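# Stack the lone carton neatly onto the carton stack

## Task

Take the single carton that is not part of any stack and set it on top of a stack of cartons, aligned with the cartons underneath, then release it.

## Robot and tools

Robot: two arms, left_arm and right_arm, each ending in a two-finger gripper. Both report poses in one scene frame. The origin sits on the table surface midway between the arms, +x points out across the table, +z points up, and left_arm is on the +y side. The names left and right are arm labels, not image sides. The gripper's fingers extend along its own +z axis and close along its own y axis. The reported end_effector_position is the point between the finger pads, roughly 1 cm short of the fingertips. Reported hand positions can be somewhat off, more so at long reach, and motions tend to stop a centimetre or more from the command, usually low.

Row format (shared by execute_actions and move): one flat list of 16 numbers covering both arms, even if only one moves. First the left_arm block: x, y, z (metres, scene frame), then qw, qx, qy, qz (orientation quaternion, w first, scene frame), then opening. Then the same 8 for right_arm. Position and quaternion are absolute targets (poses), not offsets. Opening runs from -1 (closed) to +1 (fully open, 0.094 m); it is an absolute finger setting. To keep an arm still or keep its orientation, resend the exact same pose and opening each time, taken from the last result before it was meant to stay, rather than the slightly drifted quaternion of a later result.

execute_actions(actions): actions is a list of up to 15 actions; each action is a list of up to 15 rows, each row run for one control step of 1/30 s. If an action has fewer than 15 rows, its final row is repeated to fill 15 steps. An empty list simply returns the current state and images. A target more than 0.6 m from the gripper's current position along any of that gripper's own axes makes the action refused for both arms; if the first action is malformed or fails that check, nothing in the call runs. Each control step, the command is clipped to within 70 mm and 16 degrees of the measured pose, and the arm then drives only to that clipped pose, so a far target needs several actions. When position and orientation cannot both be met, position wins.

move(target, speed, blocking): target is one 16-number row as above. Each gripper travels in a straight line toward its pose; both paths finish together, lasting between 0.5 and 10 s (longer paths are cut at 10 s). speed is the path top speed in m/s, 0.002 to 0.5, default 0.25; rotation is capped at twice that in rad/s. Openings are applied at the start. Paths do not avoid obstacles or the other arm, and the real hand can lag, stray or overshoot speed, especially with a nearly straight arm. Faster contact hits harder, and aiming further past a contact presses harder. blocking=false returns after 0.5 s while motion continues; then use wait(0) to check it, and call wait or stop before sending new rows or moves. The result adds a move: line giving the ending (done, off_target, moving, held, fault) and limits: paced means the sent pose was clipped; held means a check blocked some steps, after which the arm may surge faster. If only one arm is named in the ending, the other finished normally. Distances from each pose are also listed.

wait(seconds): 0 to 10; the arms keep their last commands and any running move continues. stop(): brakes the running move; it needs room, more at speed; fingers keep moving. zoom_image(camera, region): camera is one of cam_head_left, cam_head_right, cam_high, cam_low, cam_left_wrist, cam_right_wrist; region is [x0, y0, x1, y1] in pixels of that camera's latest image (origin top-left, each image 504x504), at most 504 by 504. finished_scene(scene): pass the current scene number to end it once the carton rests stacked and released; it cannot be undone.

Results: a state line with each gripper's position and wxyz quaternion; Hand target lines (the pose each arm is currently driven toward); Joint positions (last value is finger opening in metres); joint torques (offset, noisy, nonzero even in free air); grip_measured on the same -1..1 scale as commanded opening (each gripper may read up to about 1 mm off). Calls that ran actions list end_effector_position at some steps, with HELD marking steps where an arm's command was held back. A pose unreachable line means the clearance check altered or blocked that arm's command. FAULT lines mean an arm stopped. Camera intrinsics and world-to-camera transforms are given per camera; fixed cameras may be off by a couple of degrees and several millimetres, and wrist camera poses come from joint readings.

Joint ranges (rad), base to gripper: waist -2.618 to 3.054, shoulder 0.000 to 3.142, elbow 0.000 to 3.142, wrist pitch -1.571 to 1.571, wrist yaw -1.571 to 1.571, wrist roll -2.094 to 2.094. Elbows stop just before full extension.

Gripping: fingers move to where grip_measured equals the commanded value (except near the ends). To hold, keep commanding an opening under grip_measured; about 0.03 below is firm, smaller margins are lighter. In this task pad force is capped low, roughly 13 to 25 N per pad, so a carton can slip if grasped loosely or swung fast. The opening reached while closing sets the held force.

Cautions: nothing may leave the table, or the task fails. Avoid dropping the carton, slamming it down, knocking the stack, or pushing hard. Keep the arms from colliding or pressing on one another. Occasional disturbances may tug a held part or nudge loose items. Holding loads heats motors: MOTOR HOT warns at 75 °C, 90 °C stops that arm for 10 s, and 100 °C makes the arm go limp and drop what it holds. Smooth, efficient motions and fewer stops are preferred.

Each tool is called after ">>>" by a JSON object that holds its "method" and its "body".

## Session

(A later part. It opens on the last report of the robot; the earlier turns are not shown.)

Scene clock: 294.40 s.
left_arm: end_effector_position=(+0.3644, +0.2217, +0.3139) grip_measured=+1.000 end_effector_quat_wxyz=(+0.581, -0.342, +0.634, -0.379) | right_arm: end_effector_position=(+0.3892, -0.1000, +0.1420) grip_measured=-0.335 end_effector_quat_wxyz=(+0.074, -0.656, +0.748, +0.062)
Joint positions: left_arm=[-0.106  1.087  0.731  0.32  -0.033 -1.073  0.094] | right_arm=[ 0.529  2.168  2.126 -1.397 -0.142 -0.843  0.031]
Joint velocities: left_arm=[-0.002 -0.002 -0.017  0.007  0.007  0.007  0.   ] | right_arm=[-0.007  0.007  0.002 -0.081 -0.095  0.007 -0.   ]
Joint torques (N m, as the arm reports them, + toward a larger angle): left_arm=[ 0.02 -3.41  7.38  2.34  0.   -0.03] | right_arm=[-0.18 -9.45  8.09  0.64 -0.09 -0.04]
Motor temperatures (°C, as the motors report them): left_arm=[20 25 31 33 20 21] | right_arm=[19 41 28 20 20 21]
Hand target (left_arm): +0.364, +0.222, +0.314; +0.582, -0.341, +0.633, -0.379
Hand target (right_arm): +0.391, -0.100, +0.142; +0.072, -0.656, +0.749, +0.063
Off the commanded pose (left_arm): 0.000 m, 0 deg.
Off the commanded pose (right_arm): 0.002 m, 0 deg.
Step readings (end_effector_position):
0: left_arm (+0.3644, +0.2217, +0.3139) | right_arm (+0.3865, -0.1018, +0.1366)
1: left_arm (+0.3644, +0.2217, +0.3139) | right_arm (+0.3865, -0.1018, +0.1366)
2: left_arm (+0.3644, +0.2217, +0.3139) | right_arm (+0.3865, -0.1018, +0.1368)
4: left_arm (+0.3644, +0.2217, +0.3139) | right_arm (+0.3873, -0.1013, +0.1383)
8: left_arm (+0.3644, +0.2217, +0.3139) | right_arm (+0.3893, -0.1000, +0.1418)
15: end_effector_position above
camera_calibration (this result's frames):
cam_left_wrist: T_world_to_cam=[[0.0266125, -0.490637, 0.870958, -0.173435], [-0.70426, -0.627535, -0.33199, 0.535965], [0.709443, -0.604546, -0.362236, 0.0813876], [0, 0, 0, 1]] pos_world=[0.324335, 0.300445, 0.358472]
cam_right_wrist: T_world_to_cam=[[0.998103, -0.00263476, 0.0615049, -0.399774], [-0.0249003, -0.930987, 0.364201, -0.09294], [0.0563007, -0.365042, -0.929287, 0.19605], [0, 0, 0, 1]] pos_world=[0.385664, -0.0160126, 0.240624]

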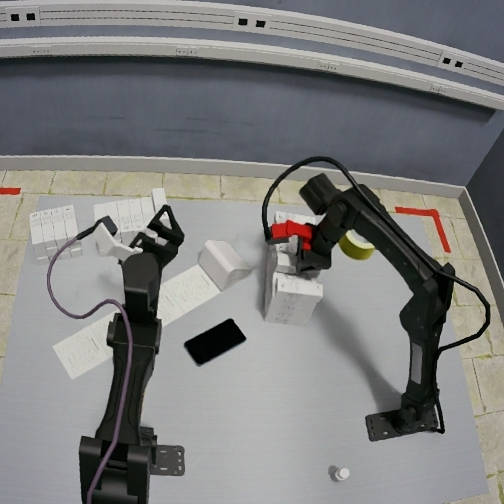

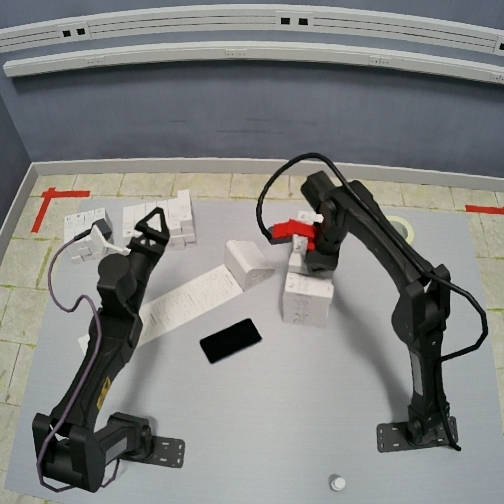

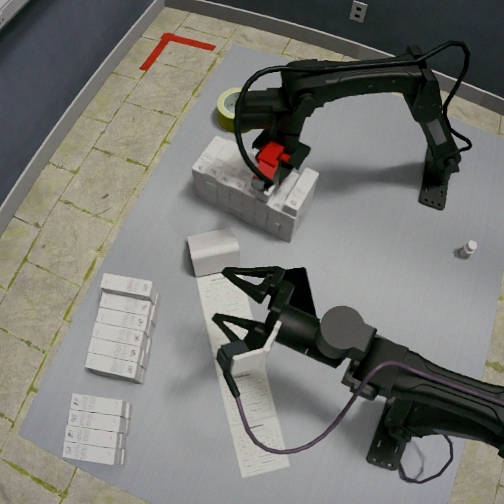

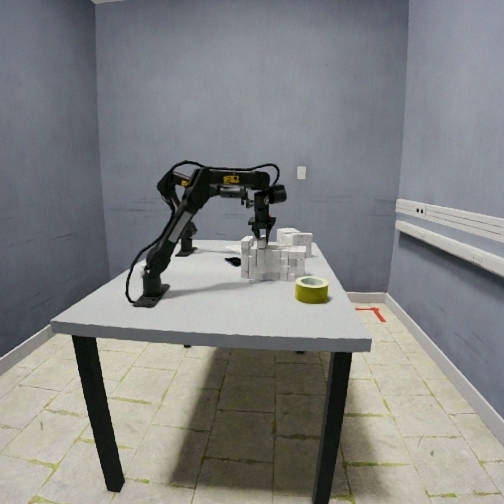

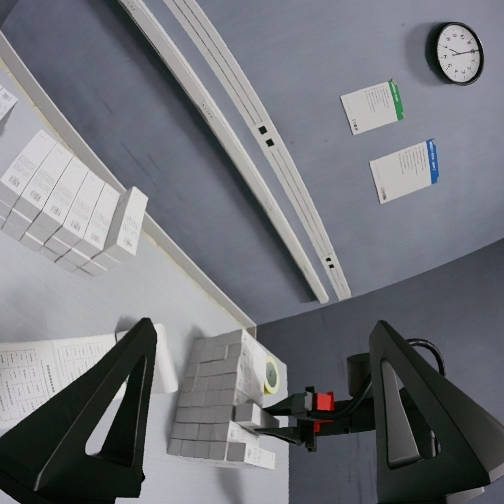

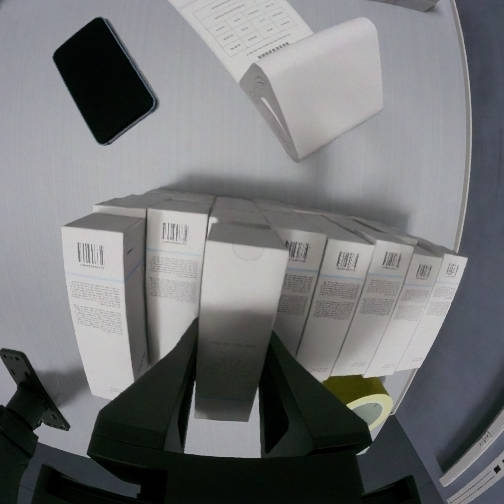

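>>> {"method": "execute_actions", "body": {"actions": [[[0.3644,0.2217,0.3142,0.582,-0.341,0.633,-0.379,1.0,0.391,-0.1002,0.1415,0.071,-0.6557,0.749,0.0627,-0.43],[0.3644,0.2217,0.3142,0.582,-0.341,0.633,-0.379,1.0,0.391,-0.1001,0.141,0.0705,-0.6557,0.7491,0.0627,-0.43],[0.3644,0.2217,0.3142,0.582,-0.341,0.633,-0.379,1.0,0.391,-0.1000,0.1405,0.070,-0.6557,0.7491,0.0628,-0.43],[0.3644,0.2217,0.3142,0.582,-0.341,0.633,-0.379,1.0,0.391,-0.0999,0.140,0.0695,-0.6557,0.7492,0.0629,-0.43],[0.3644,0.2217,0.3142,0.582,-0.341,0.633,-0.379,1.0,0.391,-0.0998,0.1395,0.069,-0.6557,0.7492,0.0629,-0.43],[0.3644,0.2217,0.3142,0.582,-0.341,0.633,-0.379,1.0,0.391,-0.0997,0.139,0.0685,-0.6557,0.7493,0.063,-0.43],[0.3644,0.2217,0.3142,0.582,-0.341,0.633,-0.379,1.0,0.391,-0.0996,0.1385,0.068,-0.6557,0.7493,0.0631,-0.43],[0.3644,0.2217,0.3142,0.582,-0.341,0.633,-0.379,1.0,0.391,-0.0995,0.138,0.0675,-0.6557,0.7494,0.0632,-0.43]]]}}

>>> {"method": "zoom_image", "body": {"camera": "cam_right_wrist", "region": [150, 160, 340, 350]}}

Scene clock: 318.90 s.
left_arm: end_effector_position=(+0.3644, +0.2217, +0.3139) grip_measured=+1.000 end_effector_quat_wxyz=(+0.581, -0.342, +0.634, -0.379) | right_arm: end_effector_position=(+0.3894, -0.0999, +0.1363) grip_measured=-0.335 end_effector_quat_wxyz=(+0.067, -0.656, +0.749, +0.063)
Joint positions: left_arm=[-0.106  1.087  0.731  0.32  -0.033 -1.073  0.094] | right_arm=[ 0.529  2.182  2.126 -1.398 -0.142 -0.843  0.031]
Joint velocities: left_arm=[ 0.007  0.007 -0.012  0.051  0.022 -0.037  0.   ] | right_arm=[ 0.007 -0.007 -0.007 -0.022 -0.051  0.022  0.   ]
Joint torques (N m, as the arm reports them, + toward a larger angle): left_arm=[ 0.   -3.43  7.41  2.34  0.   -0.02] | right_arm=[ -0.04 -10.08   8.19   0.63  -0.14  -0.05]
Motor temperatures (°C, as the motors report them): left_arm=[20 25 31 34 20 21] | right_arm=[19 40 28 20 20 21]
Hand target (left_arm): +0.364, +0.222, +0.314; +0.582, -0.341, +0.633, -0.379
Hand target (right_arm): +0.391, -0.100, +0.138; +0.068, -0.656, +0.749, +0.063
Off the commanded pose (left_arm): 0.000 m, 0 deg.
Off the commanded pose (right_arm): 0.002 m, 0 deg.
Step readings (end_effector_position):
0: left_arm (+0.3644, +0.2217, +0.3139) | right_arm (+0.3892, -0.1000, +0.1420)
1: left_arm (+0.3644, +0.2217, +0.3139) | right_arm (+0.3892, -0.1000, +0.1420)
2: left_arm (+0.3644, +0.2217, +0.3139) | right_arm (+0.3892, -0.1000, +0.1420)
4: left_arm (+0.3644, +0.2217, +0.3139) | right_arm (+0.3892, -0.1000, +0.1420)
8: left_arm (+0.3644, +0.2217, +0.3139) | right_arm (+0.3892, -0.1000, +0.1405)
15: end_effector_position above
camera_calibration (this result's frames):
cam_left_wrist: T_world_to_cam=[[0.0266125, -0.490637, 0.870958, -0.173435], [-0.70426, -0.627535, -0.33199, 0.535965], [0.709443, -0.604546, -0.362236, 0.0813876], [0, 0, 0, 1]] pos_world=[0.324335, 0.300445, 0.358472]
cam_right_wrist: T_world_to_cam=[[0.998741, -0.00220981, 0.0501122, -0.398223], [-0.0206959, -0.928186, 0.37154, -0.093116], [0.0456924, -0.372109, -0.927064, 0.193878], [0, 0, 0, 1]] pos_world=[0.386936, -0.0151652, 0.234289]

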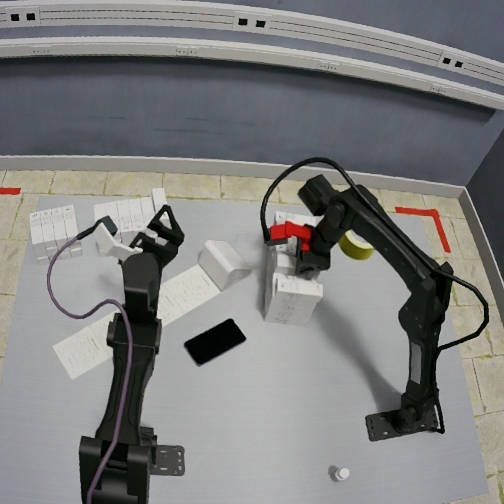

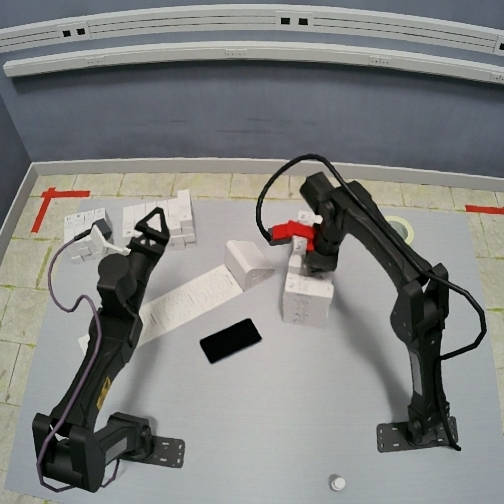

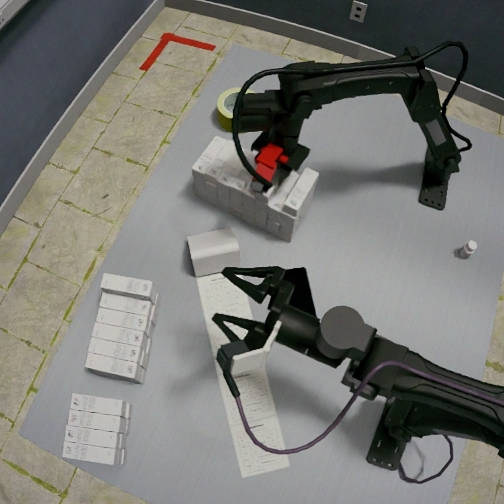

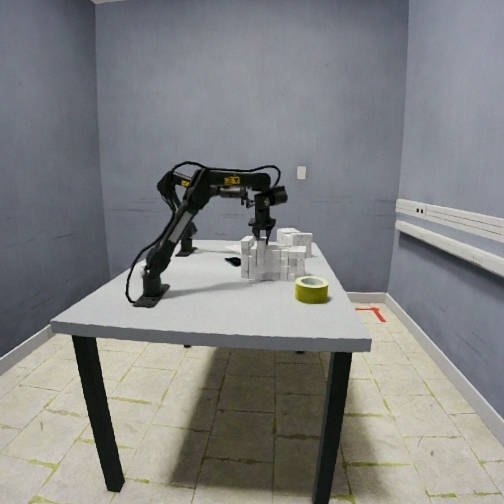

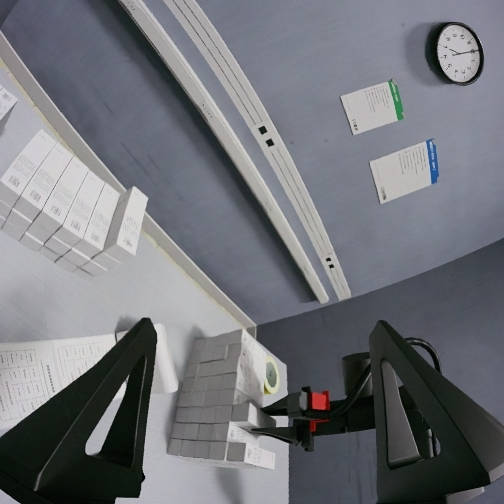

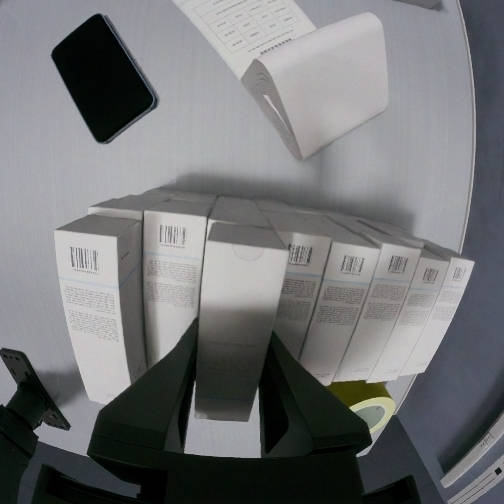

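Region (150, 160, 340, 350) of cam_right_wrist's 504x504 image, scaled by 2.653, with more detail than that image has.

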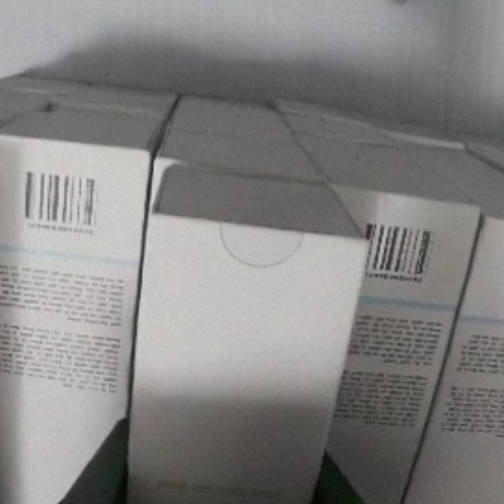

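Good enough (≈1.5 mm). Release.

>>> {"method": "execute_actions", "body": {"actions": [[[0.3644,0.2217,0.3142,0.582,-0.341,0.633,-0.379,1.0,0.3905,-0.0997,0.138,0.0675,-0.6557,0.7494,0.0632,-0.36],[0.3644,0.2217,0.3142,0.582,-0.341,0.633,-0.379,1.0,0.3905,-0.0997,0.138,0.0675,-0.6557,0.7494,0.0632,-0.33],[0.3644,0.2217,0.3142,0.582,-0.341,0.633,-0.379,1.0,0.3905,-0.0997,0.138,0.0675,-0.6557,0.7494,0.0632,-0.3],[0.3644,0.2217,0.3142,0.582,-0.341,0.633,-0.379,1.0,0.3905,-0.0997,0.138,0.0675,-0.6557,0.7494,0.0632,-0.25],[0.3644,0.2217,0.3142,0.582,-0.341,0.633,-0.379,1.0,0.3905,-0.0997,0.138,0.0675,-0.6557,0.7494,0.0632,-0.18],[0.3644,0.2217,0.3142,0.582,-0.341,0.633,-0.379,1.0,0.3905,-0.0997,0.138,0.0675,-0.6557,0.7494,0.0632,-0.1],[0.3644,0.2217,0.3142,0.582,-0.341,0.633,-0.379,1.0,0.3905,-0.0997,0.138,0.0675,-0.6557,0.7494,0.0632,0.0]]]}}

>>> {"method": "move", "body": {"target": [0.3644,0.2217,0.3142,0.582,-0.341,0.633,-0.379,1.0,0.389,-0.100,0.188,0.0715,-0.6557,0.749,0.0626,0.0], "speed": 0.12}}

Scene clock: 330.93 s.
left_arm: end_effector_position=(+0.3644, +0.2217, +0.3139) grip_measured=+1.000 end_effector_quat_wxyz=(+0.581, -0.342, +0.634, -0.379) | right_arm: end_effector_position=(+0.3894, -0.0999, +0.1363) grip_measured=-0.003 end_effector_quat_wxyz=(+0.067, -0.656, +0.749, +0.063)
Joint positions: left_arm=[-0.106  1.087  0.731  0.32  -0.033 -1.073  0.094] | right_arm=[ 0.529  2.182  2.126 -1.398 -0.142 -0.843  0.047]
Joint velocities: left_arm=[-0.012 -0.002 -0.002  0.022 -0.081 -0.007  0.   ] | right_arm=[ 0.017 -0.007  0.012 -0.037 -0.022 -0.007  0.   ]
Joint torques (N m, as the arm reports them, + toward a larger angle): left_arm=[ 0.01 -3.41  7.42  2.34  0.01 -0.02] | right_arm=[ -0.09 -10.43   7.7    0.67  -0.12  -0.03]
Motor temperatures (°C, as the motors report them): left_arm=[20 25 31 34 20 21] | right_arm=[19 40 28 20 20 21]
Hand target (left_arm): +0.364, +0.222, +0.314; +0.582, -0.341, +0.633, -0.379
Hand target (right_arm): +0.391, -0.100, +0.138; +0.068, -0.656, +0.749, +0.063
Off the commanded pose (left_arm): 0.000 m, 0 deg.
Off the commanded pose (right_arm): 0.002 m, 0 deg.
Step readings (end_effector_position):
0: left_arm (+0.3644, +0.2217, +0.3139) | right_arm (+0.3894, -0.0999, +0.1363)
1: left_arm (+0.3644, +0.2217, +0.3139) | right_arm (+0.3894, -0.0999, +0.1363)
2: left_arm (+0.3644, +0.2217, +0.3139) | right_arm (+0.3894, -0.0999, +0.1363)
4: left_arm (+0.3644, +0.2217, +0.3139) | right_arm (+0.3894, -0.0999, +0.1363)
8: left_arm (+0.3644, +0.2217, +0.3139) | right_arm (+0.3894, -0.0999, +0.1363)
15: end_effector_position above
camera_calibration (this result's frames):
cam_left_wrist: T_world_to_cam=[[0.0266125, -0.490637, 0.870958, -0.173435], [-0.70426, -0.627535, -0.33199, 0.535965], [0.709443, -0.604546, -0.362236, 0.0813876], [0, 0, 0, 1]] pos_world=[0.324335, 0.300445, 0.358472]
cam_right_wrist: T_world_to_cam=[[0.998741, -0.00220981, 0.0501122, -0.398223], [-0.0206959, -0.928186, 0.37154, -0.093116], [0.0456924, -0.372109, -0.927064, 0.193878], [0, 0, 0, 1]] pos_world=[0.386936, -0.0151652, 0.234289]

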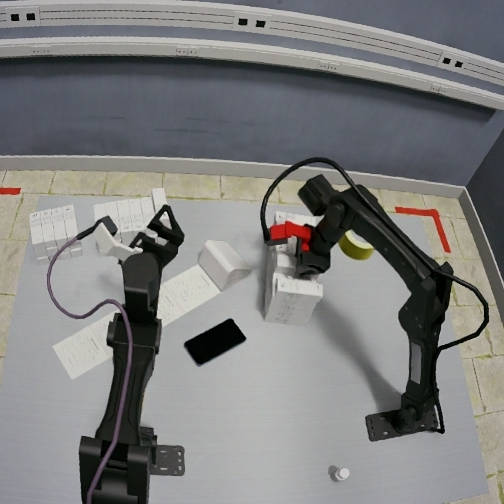

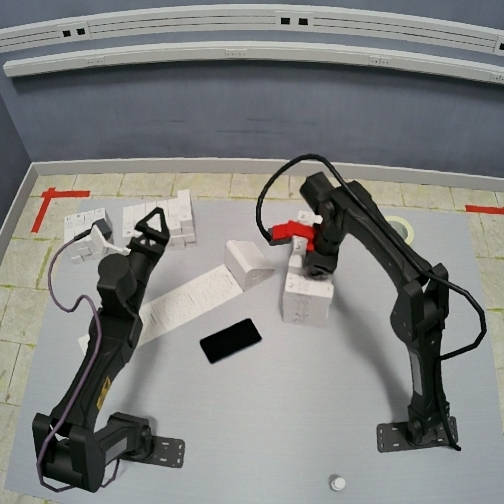

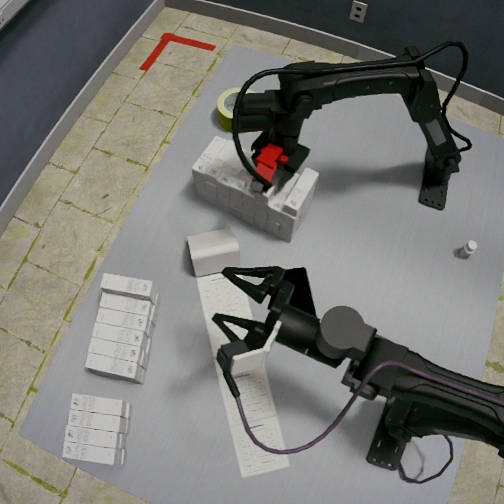

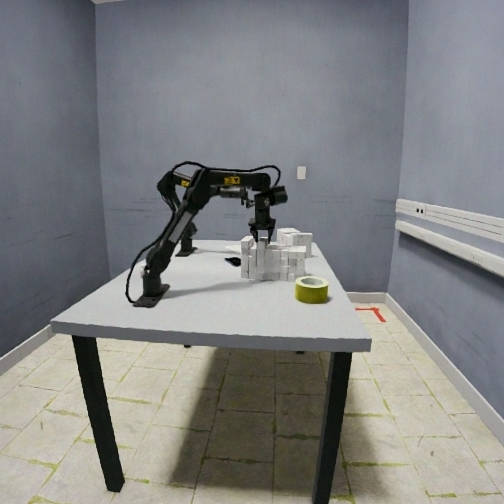

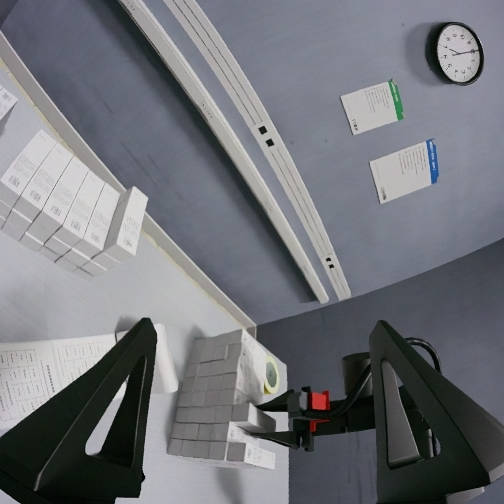

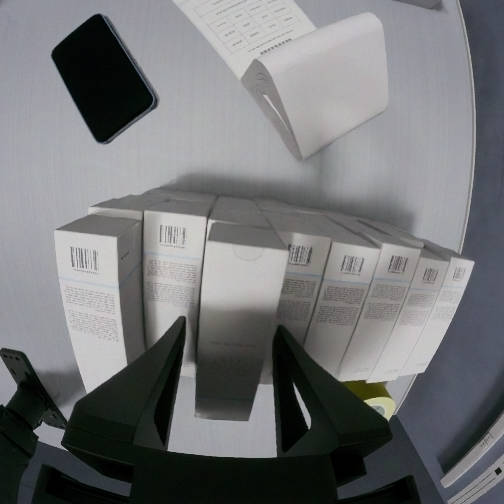

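Scene clock: 331.90 s.
left_arm: end_effector_position=(+0.3644, +0.2217, +0.3139) grip_measured=+1.000 end_effector_quat_wxyz=(+0.581, -0.342, +0.634, -0.379) | right_arm: end_effector_position=(+0.3914, -0.0987, +0.1874) grip_measured=-0.003 end_effector_quat_wxyz=(+0.093, -0.656, +0.747, +0.059)
Joint positions: left_arm=[-0.106  1.087  0.731  0.32  -0.033 -1.073  0.094] | right_arm=[ 0.529  2.207  2.373 -1.565 -0.141 -0.842  0.047]
Joint velocities: left_arm=[-0.022 -0.017 -0.017  0.037 -0.007 -0.037  0.   ] | right_arm=[-0.017  0.002  0.002 -0.022  0.037 -0.022  0.001]
Joint torques (N m, as the arm reports them, + toward a larger angle): left_arm=[ 0.03 -3.43  7.39  2.35  0.   -0.02] | right_arm=[  0.06 -10.05   7.26   0.69  -0.11   0.02]
Motor temperatures (°C, as the motors report them): left_arm=[20 25 31 34 20 21] | right_arm=[19 40 28 20 20 21]
Hand target (left_arm): +0.364, +0.222, +0.314; +0.582, -0.341, +0.633, -0.379
Hand target (right_arm): +0.390, -0.099, +0.188; +0.089, -0.654, +0.749, +0.061
Off the commanded pose (left_arm): 0.000 m, 0 deg.
Off the commanded pose (right_arm): 0.003 m, 3 deg.
joint sent to its limit (right arm) — the command would take joint 4 (wrist pitch) past its lower limit, so that joint was sent only as far as its limit.
move: off_target (right_arm)
camera_calibration (this result's frames):
cam_left_wrist: T_world_to_cam=[[0.0266125, -0.490637, 0.870958, -0.173435], [-0.70426, -0.627535, -0.33199, 0.535965], [0.709443, -0.604546, -0.362236, 0.0813876], [0, 0, 0, 1]] pos_world=[0.324335, 0.300445, 0.358472]
cam_right_wrist: T_world_to_cam=[[0.995507, -0.00553749, 0.094522, -0.410196], [-0.0378005, -0.938526, 0.343133, -0.0999651], [0.0868112, -0.345165, -0.934519, 0.229585], [0, 0, 0, 1]] pos_world=[0.384643, -0.0168466, 0.287625]

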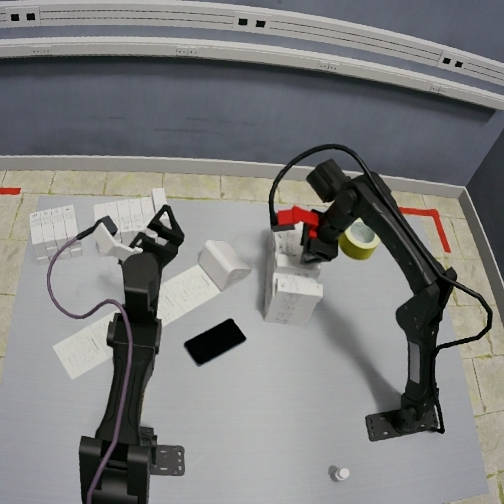

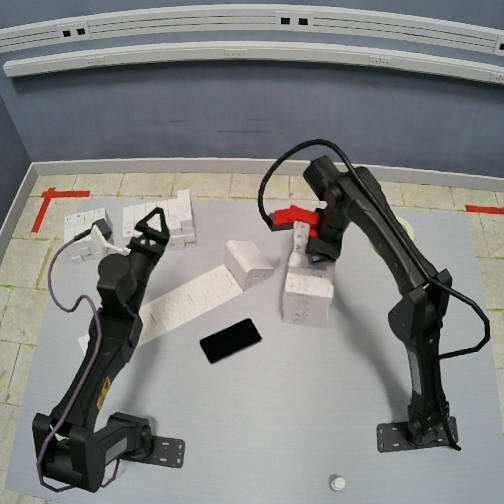

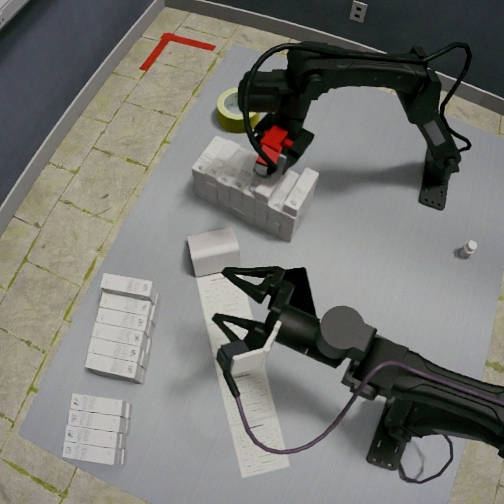

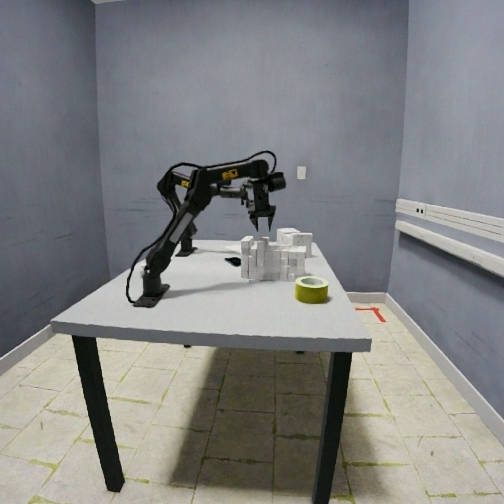

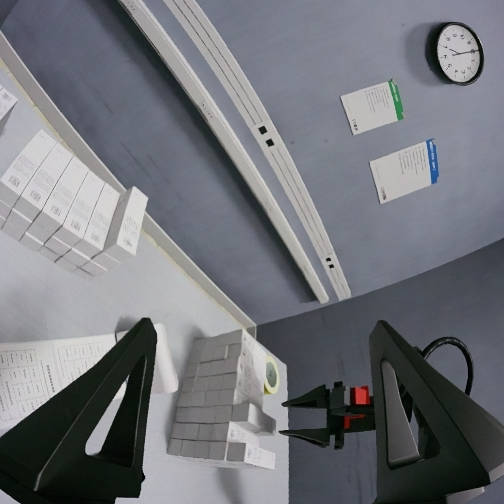

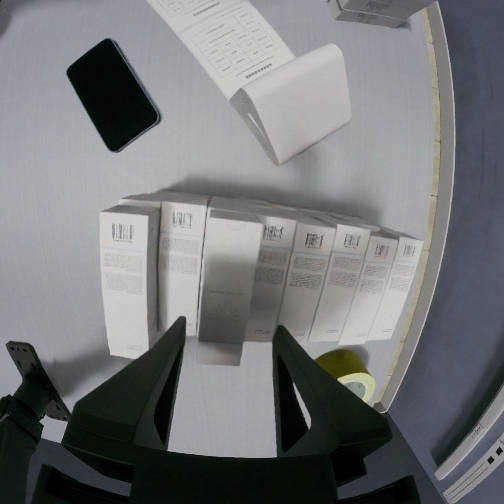

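The carton is on the stack and lined up, so I'm ending the scene.

>>> {"method": "finished_scene", "body": {"scene": 2}}

The scene is finished: the task was done.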